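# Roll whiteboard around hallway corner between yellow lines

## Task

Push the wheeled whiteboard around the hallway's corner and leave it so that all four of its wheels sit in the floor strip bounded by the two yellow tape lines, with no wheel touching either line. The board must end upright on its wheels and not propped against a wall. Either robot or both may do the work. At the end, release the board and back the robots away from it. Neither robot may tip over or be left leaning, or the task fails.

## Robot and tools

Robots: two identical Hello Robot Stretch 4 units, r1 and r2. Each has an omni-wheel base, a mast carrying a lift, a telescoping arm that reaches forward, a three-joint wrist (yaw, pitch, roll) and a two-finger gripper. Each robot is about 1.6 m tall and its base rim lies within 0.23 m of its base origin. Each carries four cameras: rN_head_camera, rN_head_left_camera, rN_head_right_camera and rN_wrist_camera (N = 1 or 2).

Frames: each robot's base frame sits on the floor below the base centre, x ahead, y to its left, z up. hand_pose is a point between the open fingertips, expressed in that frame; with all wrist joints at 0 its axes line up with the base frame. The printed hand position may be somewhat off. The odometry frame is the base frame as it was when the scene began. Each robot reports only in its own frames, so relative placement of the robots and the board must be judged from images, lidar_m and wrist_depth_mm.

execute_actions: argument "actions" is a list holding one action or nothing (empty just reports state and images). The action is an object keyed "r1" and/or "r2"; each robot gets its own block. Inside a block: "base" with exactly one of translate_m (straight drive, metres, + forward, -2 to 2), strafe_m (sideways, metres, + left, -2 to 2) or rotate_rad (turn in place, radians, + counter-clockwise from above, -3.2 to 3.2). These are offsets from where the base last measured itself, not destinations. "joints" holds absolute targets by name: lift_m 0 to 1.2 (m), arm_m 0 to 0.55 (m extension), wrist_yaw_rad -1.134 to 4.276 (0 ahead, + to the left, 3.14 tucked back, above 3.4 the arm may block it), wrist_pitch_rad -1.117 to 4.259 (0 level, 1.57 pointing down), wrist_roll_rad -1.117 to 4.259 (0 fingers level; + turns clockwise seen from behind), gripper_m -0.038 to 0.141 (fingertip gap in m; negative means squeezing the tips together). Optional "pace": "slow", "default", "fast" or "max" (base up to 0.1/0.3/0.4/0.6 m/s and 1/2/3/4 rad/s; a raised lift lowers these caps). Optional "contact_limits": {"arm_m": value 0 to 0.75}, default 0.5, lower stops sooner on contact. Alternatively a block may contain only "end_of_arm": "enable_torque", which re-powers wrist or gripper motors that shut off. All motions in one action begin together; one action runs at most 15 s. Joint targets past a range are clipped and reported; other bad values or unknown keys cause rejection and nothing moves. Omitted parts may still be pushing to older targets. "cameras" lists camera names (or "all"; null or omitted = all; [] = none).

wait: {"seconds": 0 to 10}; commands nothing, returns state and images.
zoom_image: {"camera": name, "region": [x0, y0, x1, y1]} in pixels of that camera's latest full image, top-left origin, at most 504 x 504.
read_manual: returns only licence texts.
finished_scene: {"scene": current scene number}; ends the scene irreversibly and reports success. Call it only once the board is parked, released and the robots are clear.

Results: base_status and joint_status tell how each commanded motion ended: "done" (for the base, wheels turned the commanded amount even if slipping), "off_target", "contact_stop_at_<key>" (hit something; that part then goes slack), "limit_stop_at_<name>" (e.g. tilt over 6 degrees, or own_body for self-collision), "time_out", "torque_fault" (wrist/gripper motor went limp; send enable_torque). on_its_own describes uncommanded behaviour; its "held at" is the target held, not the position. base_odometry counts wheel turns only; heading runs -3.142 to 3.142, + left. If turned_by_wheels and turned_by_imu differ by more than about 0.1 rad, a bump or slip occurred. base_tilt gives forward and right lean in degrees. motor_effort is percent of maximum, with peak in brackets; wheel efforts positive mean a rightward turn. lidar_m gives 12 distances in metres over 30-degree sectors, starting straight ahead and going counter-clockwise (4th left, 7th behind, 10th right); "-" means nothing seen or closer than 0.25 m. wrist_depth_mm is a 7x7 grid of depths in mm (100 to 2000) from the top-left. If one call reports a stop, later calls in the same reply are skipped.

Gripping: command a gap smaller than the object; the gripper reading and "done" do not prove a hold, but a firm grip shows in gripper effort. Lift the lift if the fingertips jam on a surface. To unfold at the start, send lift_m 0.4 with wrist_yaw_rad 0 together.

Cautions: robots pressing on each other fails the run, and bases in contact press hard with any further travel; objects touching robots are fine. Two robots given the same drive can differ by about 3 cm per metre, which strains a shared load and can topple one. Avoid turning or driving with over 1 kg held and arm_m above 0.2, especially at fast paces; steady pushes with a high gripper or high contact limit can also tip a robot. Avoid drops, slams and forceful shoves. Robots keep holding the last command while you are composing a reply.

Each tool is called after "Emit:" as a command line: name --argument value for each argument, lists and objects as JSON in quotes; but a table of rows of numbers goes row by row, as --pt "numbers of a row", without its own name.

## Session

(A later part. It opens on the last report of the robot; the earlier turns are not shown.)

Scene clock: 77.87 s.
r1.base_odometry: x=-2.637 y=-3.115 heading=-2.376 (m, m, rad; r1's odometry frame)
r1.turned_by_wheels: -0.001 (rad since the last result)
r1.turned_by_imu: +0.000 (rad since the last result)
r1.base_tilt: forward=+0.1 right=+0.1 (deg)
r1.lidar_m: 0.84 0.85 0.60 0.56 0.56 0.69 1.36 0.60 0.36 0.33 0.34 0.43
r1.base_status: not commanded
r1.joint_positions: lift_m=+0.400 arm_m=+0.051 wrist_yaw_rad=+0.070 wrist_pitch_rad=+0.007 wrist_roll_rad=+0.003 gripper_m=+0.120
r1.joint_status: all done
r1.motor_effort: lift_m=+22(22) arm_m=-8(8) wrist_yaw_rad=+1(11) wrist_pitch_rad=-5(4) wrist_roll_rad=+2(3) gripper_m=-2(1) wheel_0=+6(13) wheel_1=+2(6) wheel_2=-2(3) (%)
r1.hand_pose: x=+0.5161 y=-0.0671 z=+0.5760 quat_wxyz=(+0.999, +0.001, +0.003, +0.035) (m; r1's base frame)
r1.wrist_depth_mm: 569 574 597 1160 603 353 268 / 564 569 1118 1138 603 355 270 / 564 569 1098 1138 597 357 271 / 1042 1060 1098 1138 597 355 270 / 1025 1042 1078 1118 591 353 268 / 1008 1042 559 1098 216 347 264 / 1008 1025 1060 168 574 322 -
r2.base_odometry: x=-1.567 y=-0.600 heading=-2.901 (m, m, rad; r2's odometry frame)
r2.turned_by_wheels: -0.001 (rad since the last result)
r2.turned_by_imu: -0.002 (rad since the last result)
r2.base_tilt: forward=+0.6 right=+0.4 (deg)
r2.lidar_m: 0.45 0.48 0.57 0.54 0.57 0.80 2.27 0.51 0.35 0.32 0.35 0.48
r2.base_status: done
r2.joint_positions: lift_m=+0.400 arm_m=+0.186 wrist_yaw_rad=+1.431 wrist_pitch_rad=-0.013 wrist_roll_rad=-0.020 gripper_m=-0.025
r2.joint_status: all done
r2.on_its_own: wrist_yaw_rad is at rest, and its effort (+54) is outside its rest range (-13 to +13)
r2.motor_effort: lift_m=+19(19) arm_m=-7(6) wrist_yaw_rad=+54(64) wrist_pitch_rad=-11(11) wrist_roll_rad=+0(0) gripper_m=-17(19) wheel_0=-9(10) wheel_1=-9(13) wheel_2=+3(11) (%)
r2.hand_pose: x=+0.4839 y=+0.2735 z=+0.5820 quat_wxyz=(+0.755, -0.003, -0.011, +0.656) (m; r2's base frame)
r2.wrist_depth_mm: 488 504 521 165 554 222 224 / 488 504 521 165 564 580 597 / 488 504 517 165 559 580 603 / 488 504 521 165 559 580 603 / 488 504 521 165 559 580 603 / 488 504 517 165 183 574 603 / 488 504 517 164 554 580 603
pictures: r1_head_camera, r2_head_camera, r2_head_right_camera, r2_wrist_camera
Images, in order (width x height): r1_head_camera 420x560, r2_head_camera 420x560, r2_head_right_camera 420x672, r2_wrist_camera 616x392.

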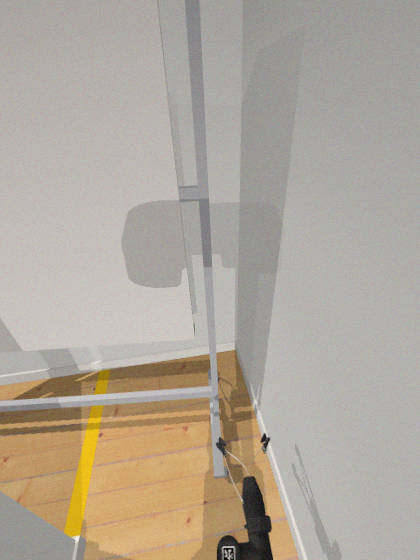

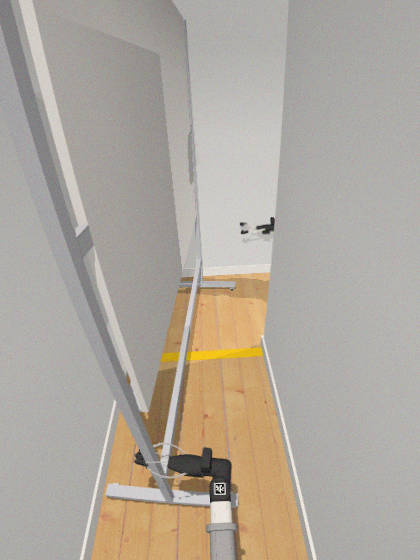

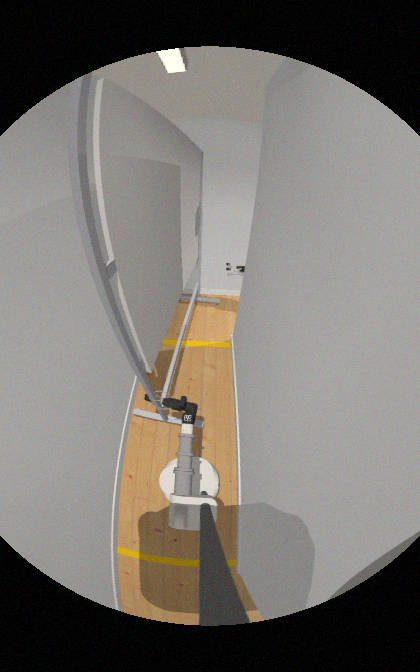

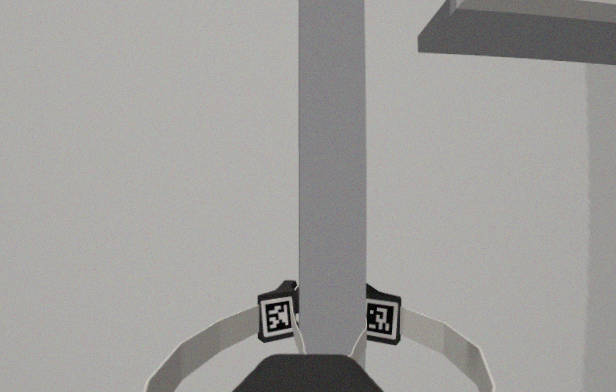

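Emit:
execute_actions --actions '[{"r2": {"base": {"translate_m": -0.12}, "pace": "slow"}, "r1": {"base": {"translate_m": -0.15}, "joints": {"arm_m": 0.0}, "pace": "default"}}]' --cameras '["r2_wrist_camera", "r2_head_camera", "r1_head_camera", "r2_head_right_camera"]'

Scene clock: 80.67 s.
r1.base_odometry: x=-2.529 y=-3.011 heading=-2.376 (m, m, rad; r1's odometry frame)
r1.turned_by_wheels: +0.000 (rad since the last result)
r1.turned_by_imu: +0.000 (rad since the last result)
r1.base_tilt: forward=+0.1 right=-0.1 (deg)
r1.lidar_m: 0.82 1.00 0.58 0.52 0.54 0.66 1.32 0.67 0.41 0.36 0.37 0.47
r1.base_status: done
r1.joint_positions: lift_m=+0.400 arm_m=+0.001 wrist_yaw_rad=+0.070 wrist_pitch_rad=+0.007 wrist_roll_rad=+0.003 gripper_m=+0.120
r1.joint_status: all done
r1.motor_effort: lift_m=+22(22) arm_m=-7(13) wrist_yaw_rad=+2(1) wrist_pitch_rad=-5(4) wrist_roll_rad=+2(2) gripper_m=-2(1) wheel_0=-5(10) wheel_1=-3(7) wheel_2=+4(15) (%)
r1.hand_pose: x=+0.4661 y=-0.0670 z=+0.5760 quat_wxyz=(+0.999, +0.001, +0.003, +0.035) (m; r1's base frame)
r1.wrist_depth_mm: 759 759 1308 1366 691 407 307 / 759 759 1308 1336 699 410 312 / 741 750 1308 1336 691 410 312 / 1229 1281 1281 1336 691 407 312 / 1205 1255 1255 1308 676 404 309 / 1205 1229 1255 1308 215 399 306 / 723 732 732 169 654 373 300
r2.base_odometry: x=-1.451 y=-0.572 heading=-2.902 (m, m, rad; r2's odometry frame)
r2.turned_by_wheels: -0.001 (rad since the last result)
r2.turned_by_imu: -0.007 (rad since the last result)
r2.base_tilt: forward=+0.6 right=+0.4 (deg)
r2.lidar_m: 0.44 0.49 0.57 0.55 0.57 0.78 2.15 0.52 0.37 0.34 0.35 0.50
r2.base_status: done
r2.joint_positions: lift_m=+0.400 arm_m=+0.186 wrist_yaw_rad=+1.433 wrist_pitch_rad=-0.013 wrist_roll_rad=-0.020 gripper_m=-0.025
r2.joint_status: not commanded
r2.on_its_own: wrist_yaw_rad is at rest, and its effort (+49) is outside its rest range (-13 to +13)
r2.motor_effort: lift_m=+19(19) arm_m=-6(7) wrist_yaw_rad=+49(71) wrist_pitch_rad=-11(12) wrist_roll_rad=+0(0) gripper_m=-15(17) wheel_0=-8(16) wheel_1=-7(11) wheel_2=+4(7) (%)
r2.hand_pose: x=+0.4834 y=+0.2737 z=+0.5820 quat_wxyz=(+0.754, -0.003, -0.011, +0.657) (m; r2's base frame)
r2.wrist_depth_mm: 488 504 521 166 554 223 224 / 488 504 521 165 564 585 603 / 488 504 521 166 564 585 609 / 484 504 521 165 559 585 603 / 488 504 521 165 559 580 603 / 484 504 512 165 182 585 597 / 484 500 512 164 554 580 603
pictures: r1_head_camera, r2_head_camera, r2_head_right_camera, r2_wrist_camera
Images, in order (width x height): r1_head_camera 420x560, r2_head_camera 420x560, r2_head_right_camera 420x672, r2_wrist_camera 616x392.

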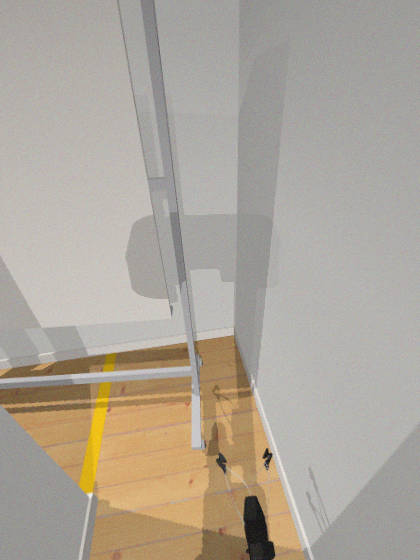

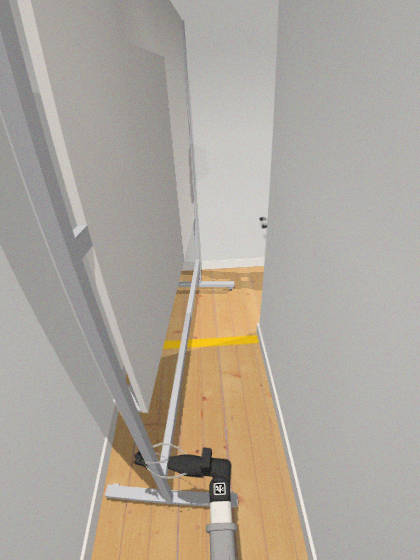

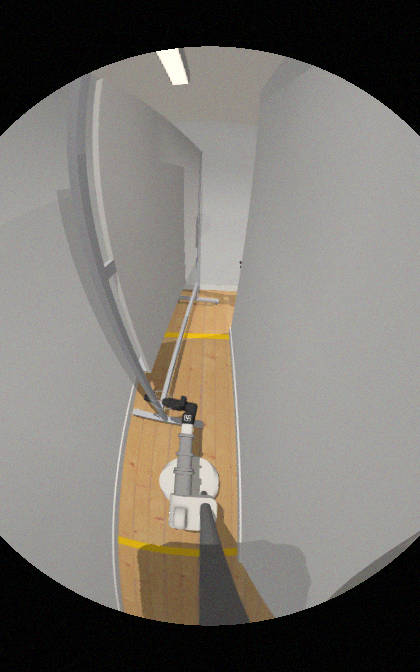

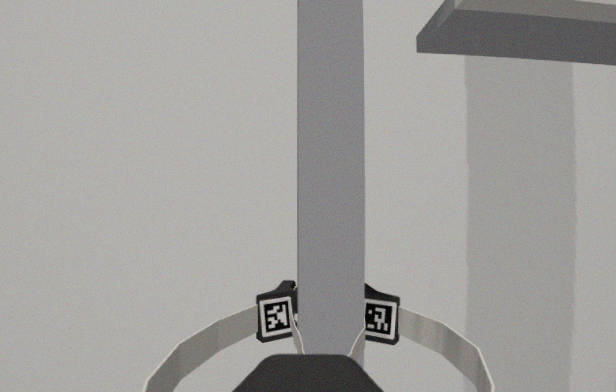

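Emit:
execute_actions --actions '[{"r2": {"base": {"translate_m": -0.80}, "joints": {"wrist_yaw_rad": 1.40}, "pace": "slow"}}]' --cameras '["r2_wrist_camera", "r2_head_camera", "r1_head_left_camera", "r2_head_right_camera", "r2_head_left_camera"]'

action 0: r2: "base": translate_m = -0.8 would last too long for one action: at the pace "slow" translate_m can be at most 0.766 in either direction: name a faster pace, or command the rest in another action

Emit:
execute_actions --actions '[{"r2": {"base": {"translate_m": -0.765}, "joints": {"wrist_yaw_rad": 1.40}, "pace": "slow"}}]' --cameras '["r2_wrist_camera", "r2_head_camera", "r1_head_left_camera", "r2_head_right_camera", "r2_head_left_camera"]'

Scene clock: 91.30 s.
r1.base_odometry: x=-2.529 y=-3.011 heading=-2.376 (m, m, rad; r1's odometry frame)
r1.turned_by_wheels: +0.000 (rad since the last result)
r1.turned_by_imu: +0.004 (rad since the last result)
r1.base_tilt: forward=+0.1 right=+0.0 (deg)
r1.lidar_m: 0.90 1.28 0.60 0.53 0.53 0.67 1.32 0.65 0.41 0.36 0.37 0.44
r1.base_status: not commanded
r1.joint_positions: lift_m=+0.400 arm_m=+0.001 wrist_yaw_rad=+0.070 wrist_pitch_rad=+0.007 wrist_roll_rad=+0.003 gripper_m=+0.120
r1.joint_status: not commanded
r1.motor_effort: lift_m=+22(22) arm_m=-7(7) wrist_yaw_rad=+1(0) wrist_pitch_rad=-2(5) wrist_roll_rad=+2(2) gripper_m=-1(1) wheel_0=-5(6) wheel_1=-3(3) wheel_2=+4(4) (%)
r1.hand_pose: x=+0.4661 y=-0.0670 z=+0.5760 quat_wxyz=(+0.999, +0.001, +0.003, +0.035) (m; r1's base frame)
r1.wrist_depth_mm: 1229 1281 1308 1336 691 407 309 / 1229 1281 1308 1336 699 410 312 / 1229 1281 1308 1336 699 410 310 / 1229 1255 1308 1308 691 410 310 / 1229 1229 1281 1308 676 404 309 / 1182 1229 1281 1336 216 399 304 / 1205 1229 1255 169 661 370 301
r2.base_odometry: x=-0.708 y=-0.392 heading=-2.903 (m, m, rad; r2's odometry frame)
r2.turned_by_wheels: -0.001 (rad since the last result)
r2.turned_by_imu: -0.023 (rad since the last result)
r2.base_tilt: forward=+0.6 right=+0.5 (deg)
r2.lidar_m: 0.46 0.50 0.54 0.51 0.54 0.73 1.49 1.42 1.00 0.36 0.38 0.52
r2.base_status: done
r2.joint_positions: lift_m=+0.400 arm_m=+0.186 wrist_yaw_rad=+1.383 wrist_pitch_rad=-0.013 wrist_roll_rad=-0.020 gripper_m=-0.025
r2.joint_status: all done
r2.on_its_own: wrist_yaw_rad is at rest, and its effort (+49) is outside its rest range (-13 to +13)
r2.motor_effort: lift_m=+19(19) arm_m=-7(7) wrist_yaw_rad=+49(65) wrist_pitch_rad=-11(13) wrist_roll_rad=+0(1) gripper_m=-15(18) wheel_0=-8(16) wheel_1=-8(13) wheel_2=+3(12) (%)
r2.hand_pose: x=+0.4969 y=+0.2670 z=+0.5820 quat_wxyz=(+0.770, -0.003, -0.011, +0.638) (m; r2's base frame)
r2.wrist_depth_mm: 459 484 508 165 559 222 224 / 459 480 508 165 569 609 627 / 459 480 508 164 564 603 634 / 459 480 508 164 564 603 634 / 459 480 504 164 564 603 640 / 459 484 500 164 182 609 640 / 459 477 500 163 559 603 640
pictures: r1_head_left_camera, r2_head_camera, r2_head_left_camera, r2_head_right_camera, r2_wrist_camera
Images, in order (width x height): r1_head_left_camera 420x672, r2_head_camera 420x560, r2_head_left_camera 420x672, r2_head_right_camera 420x672, r2_wrist_camera 616x392.

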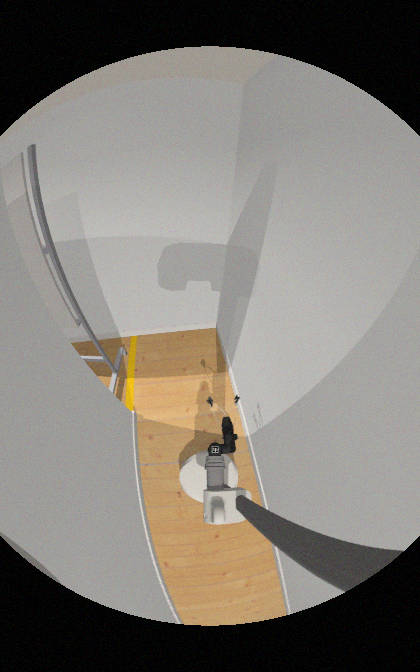

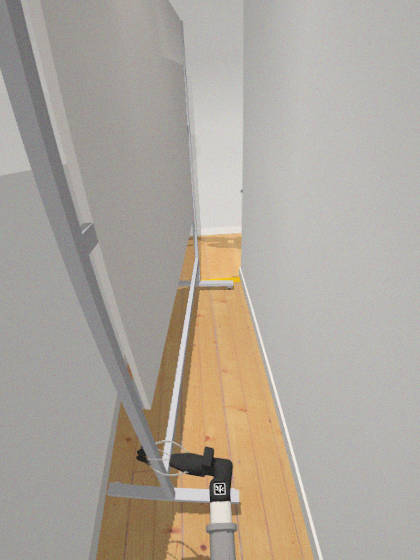

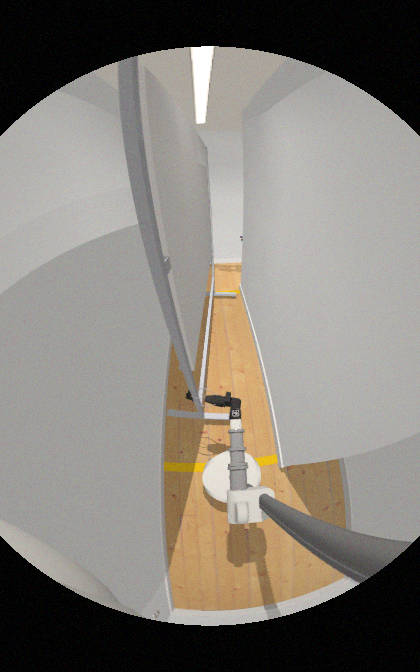

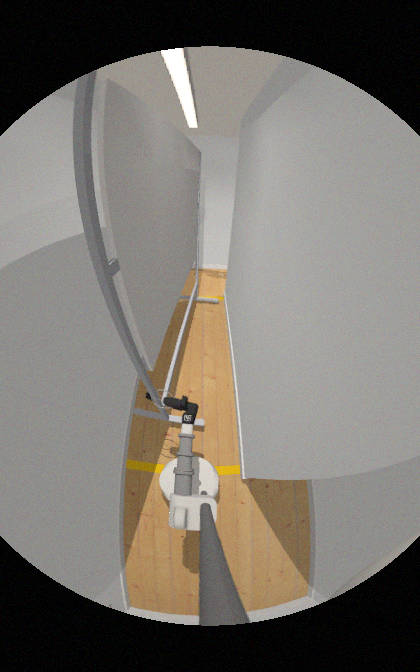

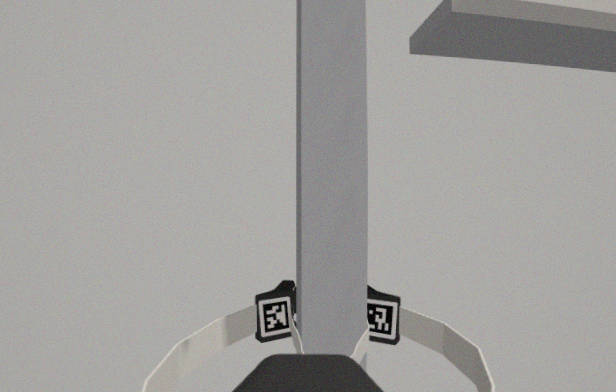

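Emit:
zoom_image --camera "r1_head_left_camera" --region '[60, 320, 180, 430]'

Emit:
zoom_image --camera "r2_head_left_camera" --region '[140, 370, 300, 500]'

Region (60, 320, 180, 430) of r1_head_left_camera's 420x672 image, scaled by 4.200, with more detail than that image has; it fills the top 462 rows of this view, and the rest is white.

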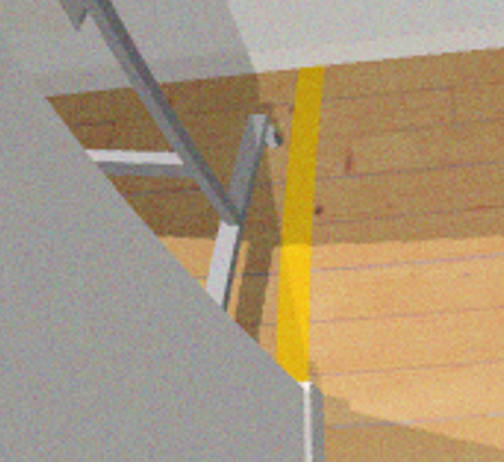

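Region (140, 370, 300, 500) of r2_head_left_camera's 420x672 image, scaled by 3.150, with more detail than that image has; it fills the top 410 rows of this view, and the rest is white.

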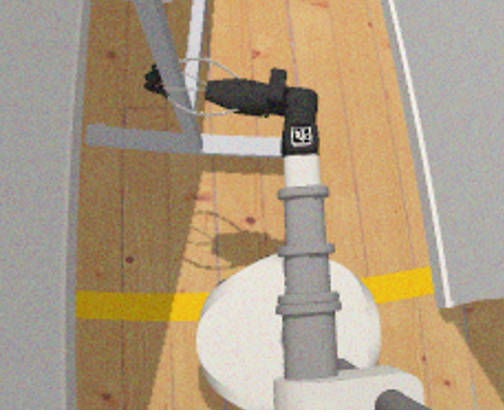

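Emit:
execute_actions --actions '[{"r2": {"base": {"translate_m": -0.14}, "joints": {"wrist_yaw_rad": 1.38}, "pace": "slow"}}]' --cameras '["r2_wrist_camera", "r2_head_camera", "r1_head_left_camera", "r2_head_right_camera", "r2_head_left_camera"]'

Scene clock: 94.30 s.
r1.base_odometry: x=-2.529 y=-3.011 heading=-2.376 (m, m, rad; r1's odometry frame)
r1.turned_by_wheels: +0.000 (rad since the last result)
r1.turned_by_imu: +0.001 (rad since the last result)
r1.base_tilt: forward=+0.1 right=+0.0 (deg)
r1.lidar_m: 0.90 1.50 0.60 0.53 0.53 0.67 1.31 0.67 0.39 0.36 0.37 0.45
r1.base_status: not commanded
r1.joint_positions: lift_m=+0.400 arm_m=+0.001 wrist_yaw_rad=+0.070 wrist_pitch_rad=+0.007 wrist_roll_rad=+0.003 gripper_m=+0.120
r1.joint_status: not commanded
r1.motor_effort: lift_m=+22(22) arm_m=-8(8) wrist_yaw_rad=+0(0) wrist_pitch_rad=-4(6) wrist_roll_rad=+2(2) gripper_m=-1(0) wheel_0=-6(6) wheel_1=-3(3) wheel_2=+4(4) (%)
r1.hand_pose: x=+0.4661 y=-0.0670 z=+0.5760 quat_wxyz=(+0.999, +0.001, +0.003, +0.035) (m; r1's base frame)
r1.wrist_depth_mm: 1229 1281 1336 1336 691 404 309 / 1229 1255 1308 1336 691 410 310 / 1229 1255 1308 1336 691 410 312 / 1205 1255 1308 1336 683 410 312 / 1205 1255 1281 1336 676 404 309 / 1205 1229 1281 1308 215 402 304 / 1205 1205 1255 168 661 370 300
r2.base_odometry: x=-0.572 y=-0.359 heading=-2.905 (m, m, rad; r2's odometry frame)
r2.turned_by_wheels: -0.001 (rad since the last result)
r2.turned_by_imu: -0.009 (rad since the last result)
r2.base_tilt: forward=+0.6 right=+0.5 (deg)
r2.lidar_m: 0.46 0.50 0.54 0.50 0.52 0.69 1.33 1.36 1.03 0.71 0.40 0.52
r2.base_status: done
r2.joint_positions: lift_m=+0.400 arm_m=+0.186 wrist_yaw_rad=+1.360 wrist_pitch_rad=-0.014 wrist_roll_rad=-0.020 gripper_m=-0.025
r2.joint_status: all done
r2.on_its_own: wrist_yaw_rad is at rest, and its effort (+57) is outside its rest range (-13 to +13)
r2.motor_effort: lift_m=+19(19) arm_m=-7(7) wrist_yaw_rad=+57(65) wrist_pitch_rad=-11(11) wrist_roll_rad=+0(0) gripper_m=-16(18) wheel_0=-9(17) wheel_1=-7(11) wheel_2=+1(10) (%)
r2.hand_pose: x=+0.5029 y=+0.2638 z=+0.5821 quat_wxyz=(+0.778, -0.003, -0.011, +0.629) (m; r2's base frame)
r2.wrist_depth_mm: 452 477 504 163 256 223 224 / 452 477 508 163 574 615 661 / 455 477 508 163 574 621 661 / 452 477 504 163 574 615 668 / 452 473 504 163 574 615 668 / 452 477 496 163 178 615 661 / 449 469 504 161 569 603 661
pictures: r1_head_left_camera, r2_head_camera, r2_head_left_camera, r2_head_right_camera, r2_wrist_camera
Images, in order (width x height): r1_head_left_camera 420x672, r2_head_camera 420x560, r2_head_left_camera 420x672, r2_head_right_camera 420x672, r2_wrist_camera 616x392.

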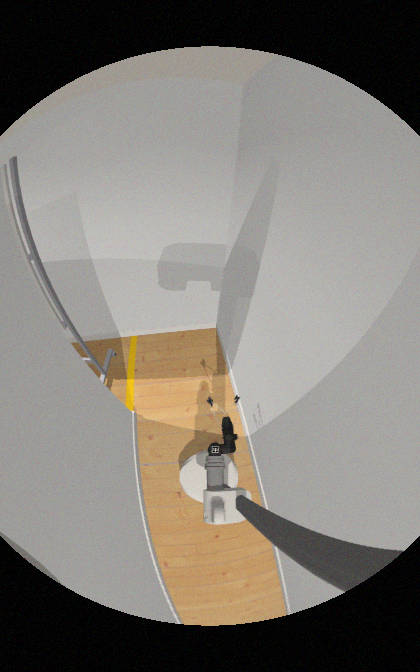

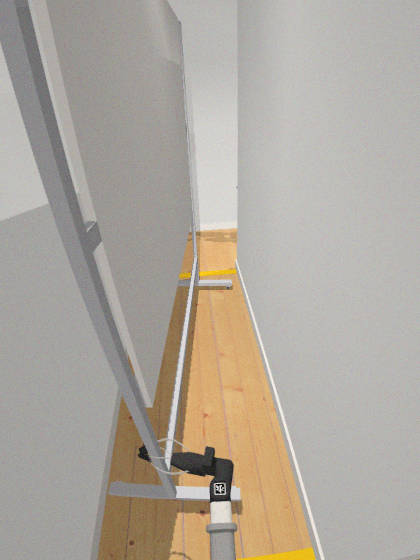

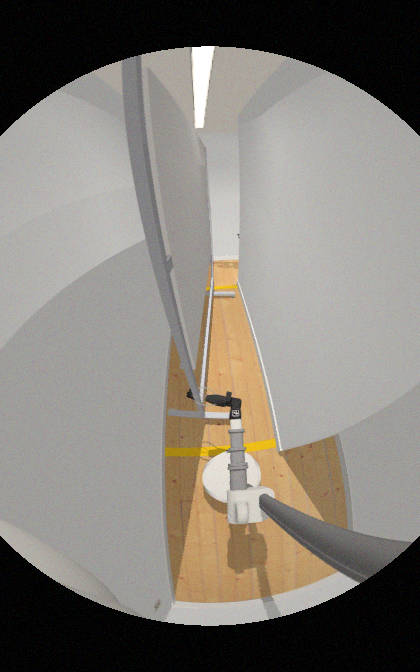

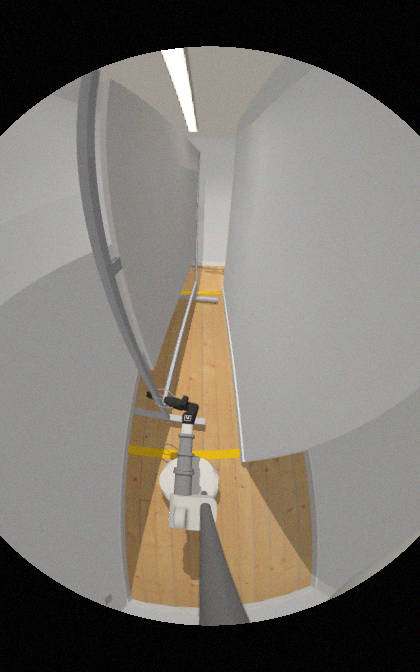

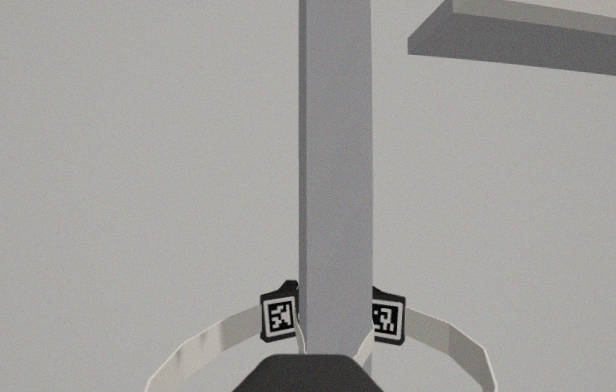

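Emit:
execute_actions --actions '[{"r2": {"joints": {"gripper_m": 0.10, "wrist_yaw_rad": 1.31}, "pace": "fast"}}]' --cameras '["r2_wrist_camera", "r2_head_camera"]'

Scene clock: 96.50 s.
r1.base_odometry: x=-2.529 y=-3.011 heading=-2.376 (m, m, rad; r1's odometry frame)
r1.turned_by_wheels: +0.000 (rad since the last result)
r1.turned_by_imu: +0.001 (rad since the last result)
r1.base_tilt: forward=+0.1 right=+0.0 (deg)
r1.lidar_m: 0.89 1.50 0.60 0.53 0.53 0.64 1.35 0.65 0.42 0.35 0.36 0.47
r1.base_status: not commanded
r1.joint_positions: lift_m=+0.400 arm_m=+0.001 wrist_yaw_rad=+0.070 wrist_pitch_rad=+0.007 wrist_roll_rad=+0.003 gripper_m=+0.120
r1.joint_status: not commanded
r1.motor_effort: lift_m=+22(22) arm_m=-8(8) wrist_yaw_rad=-1(0) wrist_pitch_rad=-4(4) wrist_roll_rad=+1(2) gripper_m=-2(2) wheel_0=-5(6) wheel_1=-4(3) wheel_2=+4(4) (%)
r1.hand_pose: x=+0.4661 y=-0.0670 z=+0.5760 quat_wxyz=(+0.999, +0.001, +0.003, +0.035) (m; r1's base frame)
r1.wrist_depth_mm: 1229 1281 1308 1336 691 404 310 / 1229 1255 1281 1336 699 410 310 / 1229 1255 1308 1336 691 410 310 / 1229 1255 1308 1336 683 407 310 / 1205 1229 1308 1308 676 404 309 / 1205 1229 1281 1281 215 399 304 / 1182 1229 1255 169 654 370 300
r2.base_odometry: x=-0.572 y=-0.359 heading=-2.904 (m, m, rad; r2's odometry frame)
r2.turned_by_wheels: +0.001 (rad since the last result)
r2.turned_by_imu: +0.002 (rad since the last result)
r2.base_tilt: forward=+0.5 right=+0.4 (deg)
r2.lidar_m: 0.48 0.49 0.54 0.50 0.53 0.70 1.32 1.36 1.02 0.72 0.42 0.53
r2.base_status: not commanded
r2.joint_positions: lift_m=+0.400 arm_m=+0.186 wrist_yaw_rad=+1.309 wrist_pitch_rad=-0.014 wrist_roll_rad=-0.020 gripper_m=+0.100
r2.joint_status: all done
r2.motor_effort: lift_m=+19(19) arm_m=-7(7) wrist_yaw_rad=+1(53) wrist_pitch_rad=-9(10) wrist_roll_rad=+0(0) gripper_m=-2(19) wheel_0=-2(9) wheel_1=+0(8) wheel_2=-2(2) (%)
r2.hand_pose: x=+0.5161 y=+0.2561 z=+0.5823 quat_wxyz=(+0.793, -0.003, -0.012, +0.609) (m; r2's base frame)
r2.wrist_depth_mm: 445 473 508 166 574 222 224 / 445 477 512 165 591 640 691 / 449 473 508 165 591 647 707 / 449 477 508 165 591 640 707 / 449 477 508 165 585 640 699 / 449 473 203 165 204 640 699 / 445 462 508 145 591 640 699
pictures: r2_head_camera, r2_wrist_camera
Images, in order (width x height): r2_head_camera 420x560, r2_wrist_camera 616x392.

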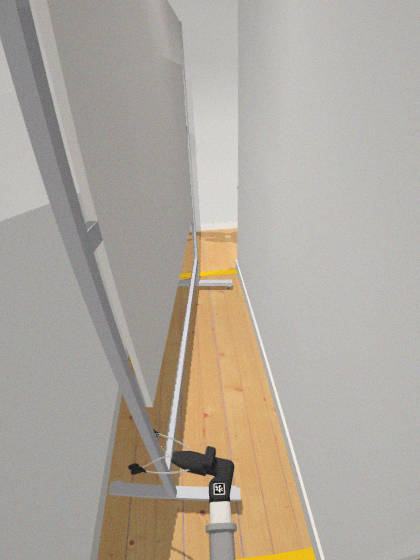

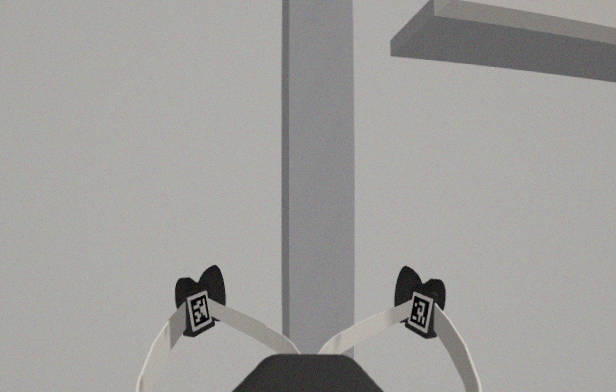

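Emit:
execute_actions --actions '[{"r2": {"base": {"strafe_m": -0.11}, "pace": "fast"}}]' --cameras '["r2_wrist_camera", "r2_head_camera"]'

Scene clock: 98.00 s.
r1.base_odometry: x=-2.529 y=-3.011 heading=-2.376 (m, m, rad; r1's odometry frame)
r1.turned_by_wheels: +0.000 (rad since the last result)
r1.turned_by_imu: +0.001 (rad since the last result)
r1.base_tilt: forward=+0.1 right=+0.0 (deg)
r1.lidar_m: 0.91 1.49 0.59 0.53 0.53 0.65 1.35 0.66 0.40 0.35 0.36 0.46
r1.base_status: not commanded
r1.joint_positions: lift_m=+0.400 arm_m=+0.001 wrist_yaw_rad=+0.070 wrist_pitch_rad=+0.007 wrist_roll_rad=+0.003 gripper_m=+0.120
r1.joint_status: not commanded
r1.motor_effort: lift_m=+22(22) arm_m=-7(7) wrist_yaw_rad=+1(0) wrist_pitch_rad=-4(4) wrist_roll_rad=+2(2) gripper_m=-1(1) wheel_0=-6(6) wheel_1=-4(4) wheel_2=+4(4) (%)
r1.hand_pose: x=+0.4661 y=-0.0670 z=+0.5760 quat_wxyz=(+0.999, +0.001, +0.003, +0.035) (m; r1's base frame)
r1.wrist_depth_mm: 1229 1281 1336 1336 691 407 309 / 1229 1255 1308 1336 691 407 310 / 1205 1255 1336 1336 691 410 312 / 1229 1255 1308 1336 683 407 310 / 1205 1229 1281 1308 676 404 309 / 1205 1229 1281 1308 215 397 304 / 1205 1229 1255 169 654 370 300
r2.base_odometry: x=-0.598 y=-0.252 heading=-2.904 (m, m, rad; r2's odometry frame)
r2.turned_by_wheels: +0.000 (rad since the last result)
r2.turned_by_imu: +0.000 (rad since the last result)
r2.base_tilt: forward=+0.5 right=+0.5 (deg)
r2.lidar_m: 0.47 0.49 0.65 0.61 0.63 0.86 1.32 1.29 0.91 0.76 0.31 0.37
r2.base_status: done
r2.joint_positions: lift_m=+0.400 arm_m=+0.186 wrist_yaw_rad=+1.310 wrist_pitch_rad=-0.014 wrist_roll_rad=-0.020 gripper_m=+0.100
r2.joint_status: not commanded
r2.motor_effort: lift_m=+19(19) arm_m=-7(7) wrist_yaw_rad=+0(1) wrist_pitch_rad=-10(8) wrist_roll_rad=+0(1) gripper_m=-2(2) wheel_0=+0(12) wheel_1=+1(8) wheel_2=-1(1) (%)
r2.hand_pose: x=+0.5160 y=+0.2561 z=+0.5823 quat_wxyz=(+0.793, -0.003, -0.012, +0.609) (m; r2's base frame)
r2.wrist_depth_mm: 539 569 615 661 294 307 322 / 539 569 615 661 332 325 327 / 539 574 615 661 715 778 842 / 539 574 609 654 715 778 854 / 539 574 615 661 707 768 842 / 539 574 203 661 205 778 854 / 539 559 609 145 715 778 842
pictures: r2_head_camera, r2_wrist_camera
Images, in order (width x height): r2_head_camera 420x560, r2_wrist_camera 616x392.

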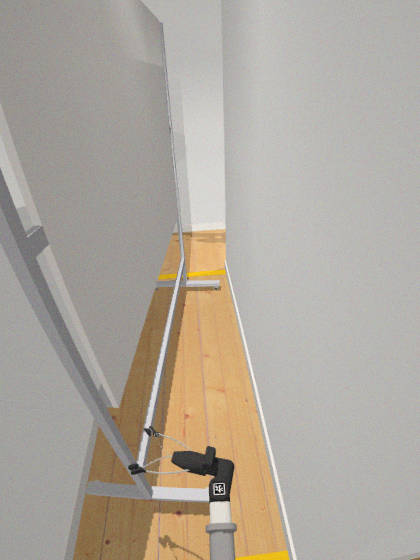

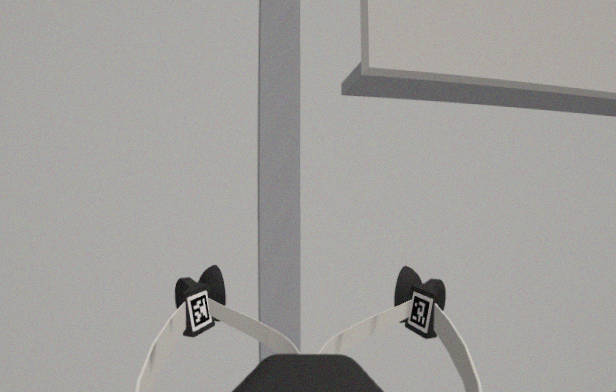

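Post is clear of the fingers. Back away.

Emit:
execute_actions --actions '[{"r2": {"base": {"translate_m": -0.4}, "joints": {"arm_m": 0.0}, "pace": "fast"}}]'

Scene clock: 100.43 s.
r1.base_odometry: x=-2.529 y=-3.011 heading=-2.376 (m, m, rad; r1's odometry frame)
r1.turned_by_wheels: +0.000 (rad since the last result)
r1.turned_by_imu: +0.001 (rad since the last result)
r1.base_tilt: forward=+0.1 right=-0.1 (deg)
r1.lidar_m: 0.90 1.51 0.60 0.53 0.53 0.68 1.32 0.64 0.40 0.35 0.36 0.46
r1.base_status: not commanded
r1.joint_positions: lift_m=+0.400 arm_m=+0.001 wrist_yaw_rad=+0.070 wrist_pitch_rad=+0.007 wrist_roll_rad=+0.003 gripper_m=+0.120
r1.joint_status: not commanded
r1.motor_effort: lift_m=+22(22) arm_m=-7(7) wrist_yaw_rad=+0(0) wrist_pitch_rad=-5(4) wrist_roll_rad=+1(2) gripper_m=-1(0) wheel_0=-5(5) wheel_1=-4(3) wheel_2=+4(4) (%)
r1.hand_pose: x=+0.4661 y=-0.0670 z=+0.5760 quat_wxyz=(+0.999, +0.001, +0.003, +0.035) (m; r1's base frame)
r1.wrist_depth_mm: 1255 1255 1336 1336 691 407 309 / 1229 1255 1336 1366 691 410 312 / 1229 1281 1308 1336 691 413 310 / 1229 1255 1308 1308 683 410 310 / 1205 1229 1281 1308 683 404 307 / 1205 1229 1281 1308 216 399 306 / 1182 1229 1281 169 654 373 301
r2.base_odometry: x=-0.209 y=-0.158 heading=-2.904 (m, m, rad; r2's odometry frame)
r2.turned_by_wheels: +0.000 (rad since the last result)
r2.turned_by_imu: +0.001 (rad since the last result)
r2.base_tilt: forward=+0.6 right=+0.4 (deg)
r2.lidar_m: 0.85 0.90 0.64 0.58 0.60 0.82 0.93 0.94 0.91 0.87 0.81 0.61
r2.base_status: done
r2.joint_positions: lift_m=+0.400 arm_m=+0.001 wrist_yaw_rad=+1.310 wrist_pitch_rad=-0.015 wrist_roll_rad=-0.020 gripper_m=+0.100
r2.joint_status: all done
r2.motor_effort: lift_m=+19(19) arm_m=-6(8) wrist_yaw_rad=+0(0) wrist_pitch_rad=-8(8) wrist_roll_rad=+0(1) gripper_m=-2(2) wheel_0=+1(6) wheel_1=+0(2) wheel_2=-1(10) (%)
r2.hand_pose: x=+0.3309 y=+0.2562 z=+0.5823 quat_wxyz=(+0.793, -0.003, -0.012, +0.609) (m; r2's base frame)
r2.wrist_depth_mm: 521 549 585 627 676 750 798 / 517 549 591 634 676 750 809 / 517 549 585 627 683 741 809 / 517 549 585 634 683 732 798 / 517 549 585 627 683 741 809 / 517 544 203 627 205 741 809 / 512 535 585 145 683 741 798
pictures: r1_head_camera, r1_head_left_camera, r1_head_right_camera, r1_wrist_camera, r2_head_camera, r2_head_left_camera, r2_head_right_camera, r2_wrist_camera
Images, in order (width x height): r1_head_camera 420x560, r1_head_left_camera 420x672, r1_head_right_camera 420x672, r1_wrist_camera 616x392, r2_head_camera 420x560, r2_head_left_camera 420x672, r2_head_right_camera 420x672, r2_wrist_camera 616x392.

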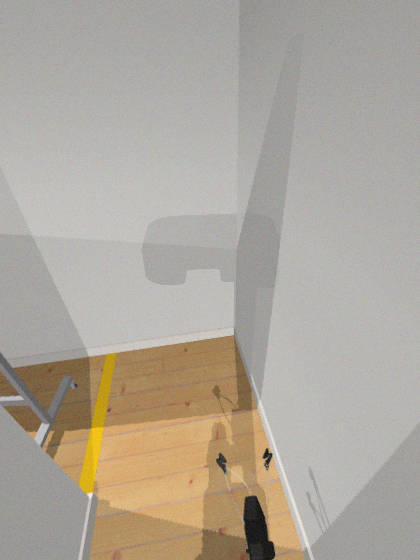

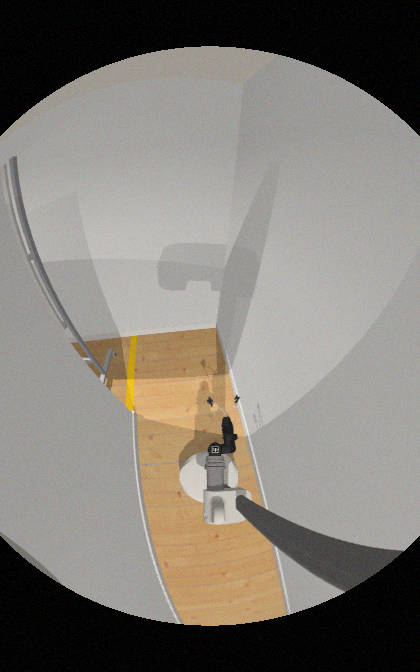

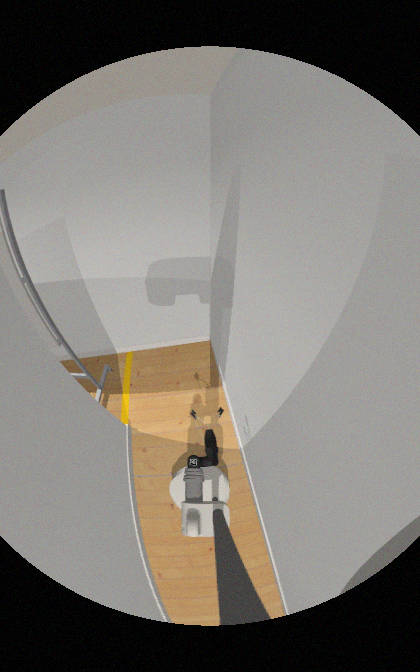

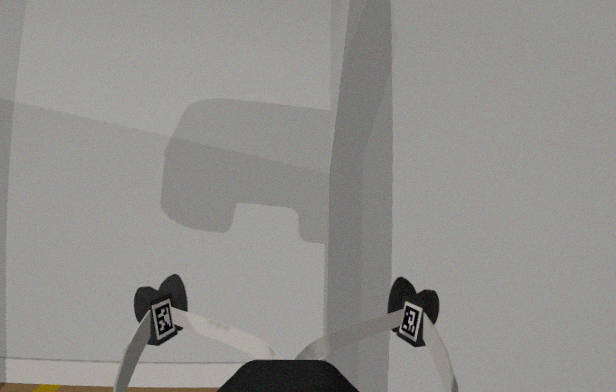

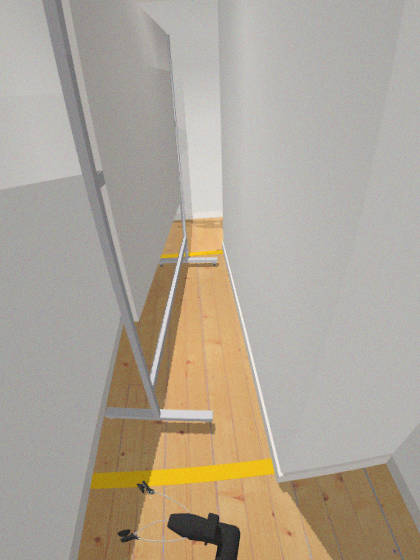

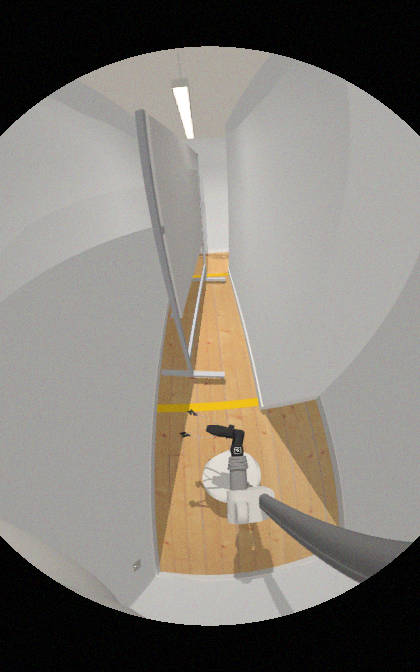

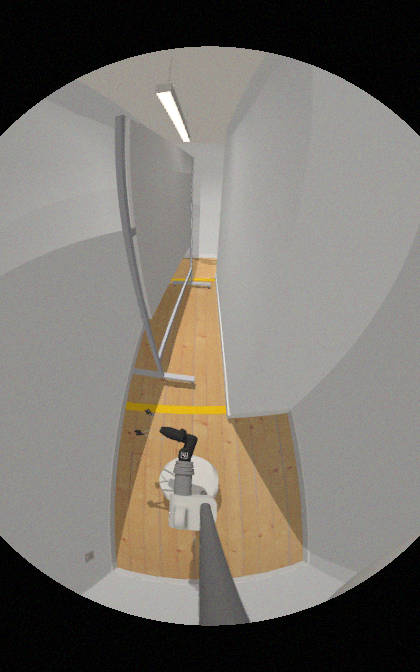

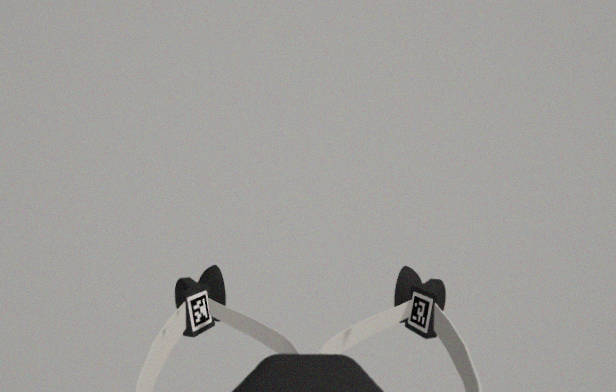

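Emit:
zoom_image --camera "r2_head_camera" --region '[80, 380, 230, 490]'

Emit:
zoom_image --camera "r2_head_camera" --region '[140, 230, 240, 290]'

Region (80, 380, 230, 490) of r2_head_camera's 420x560 image, scaled by 3.360, with more detail than that image has; it fills the top 370 rows of this view, and the rest is white.

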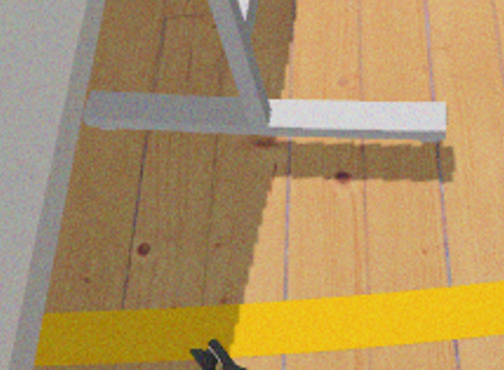

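Region (140, 230, 240, 290) of r2_head_camera's 420x560 image, scaled by 5.040, with more detail than that image has; it fills the top 302 rows of this view, and the rest is white.

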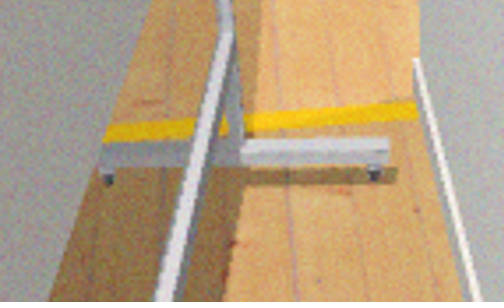

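Emit:
finished_scene --scene 2

The scene is finished: the task was done.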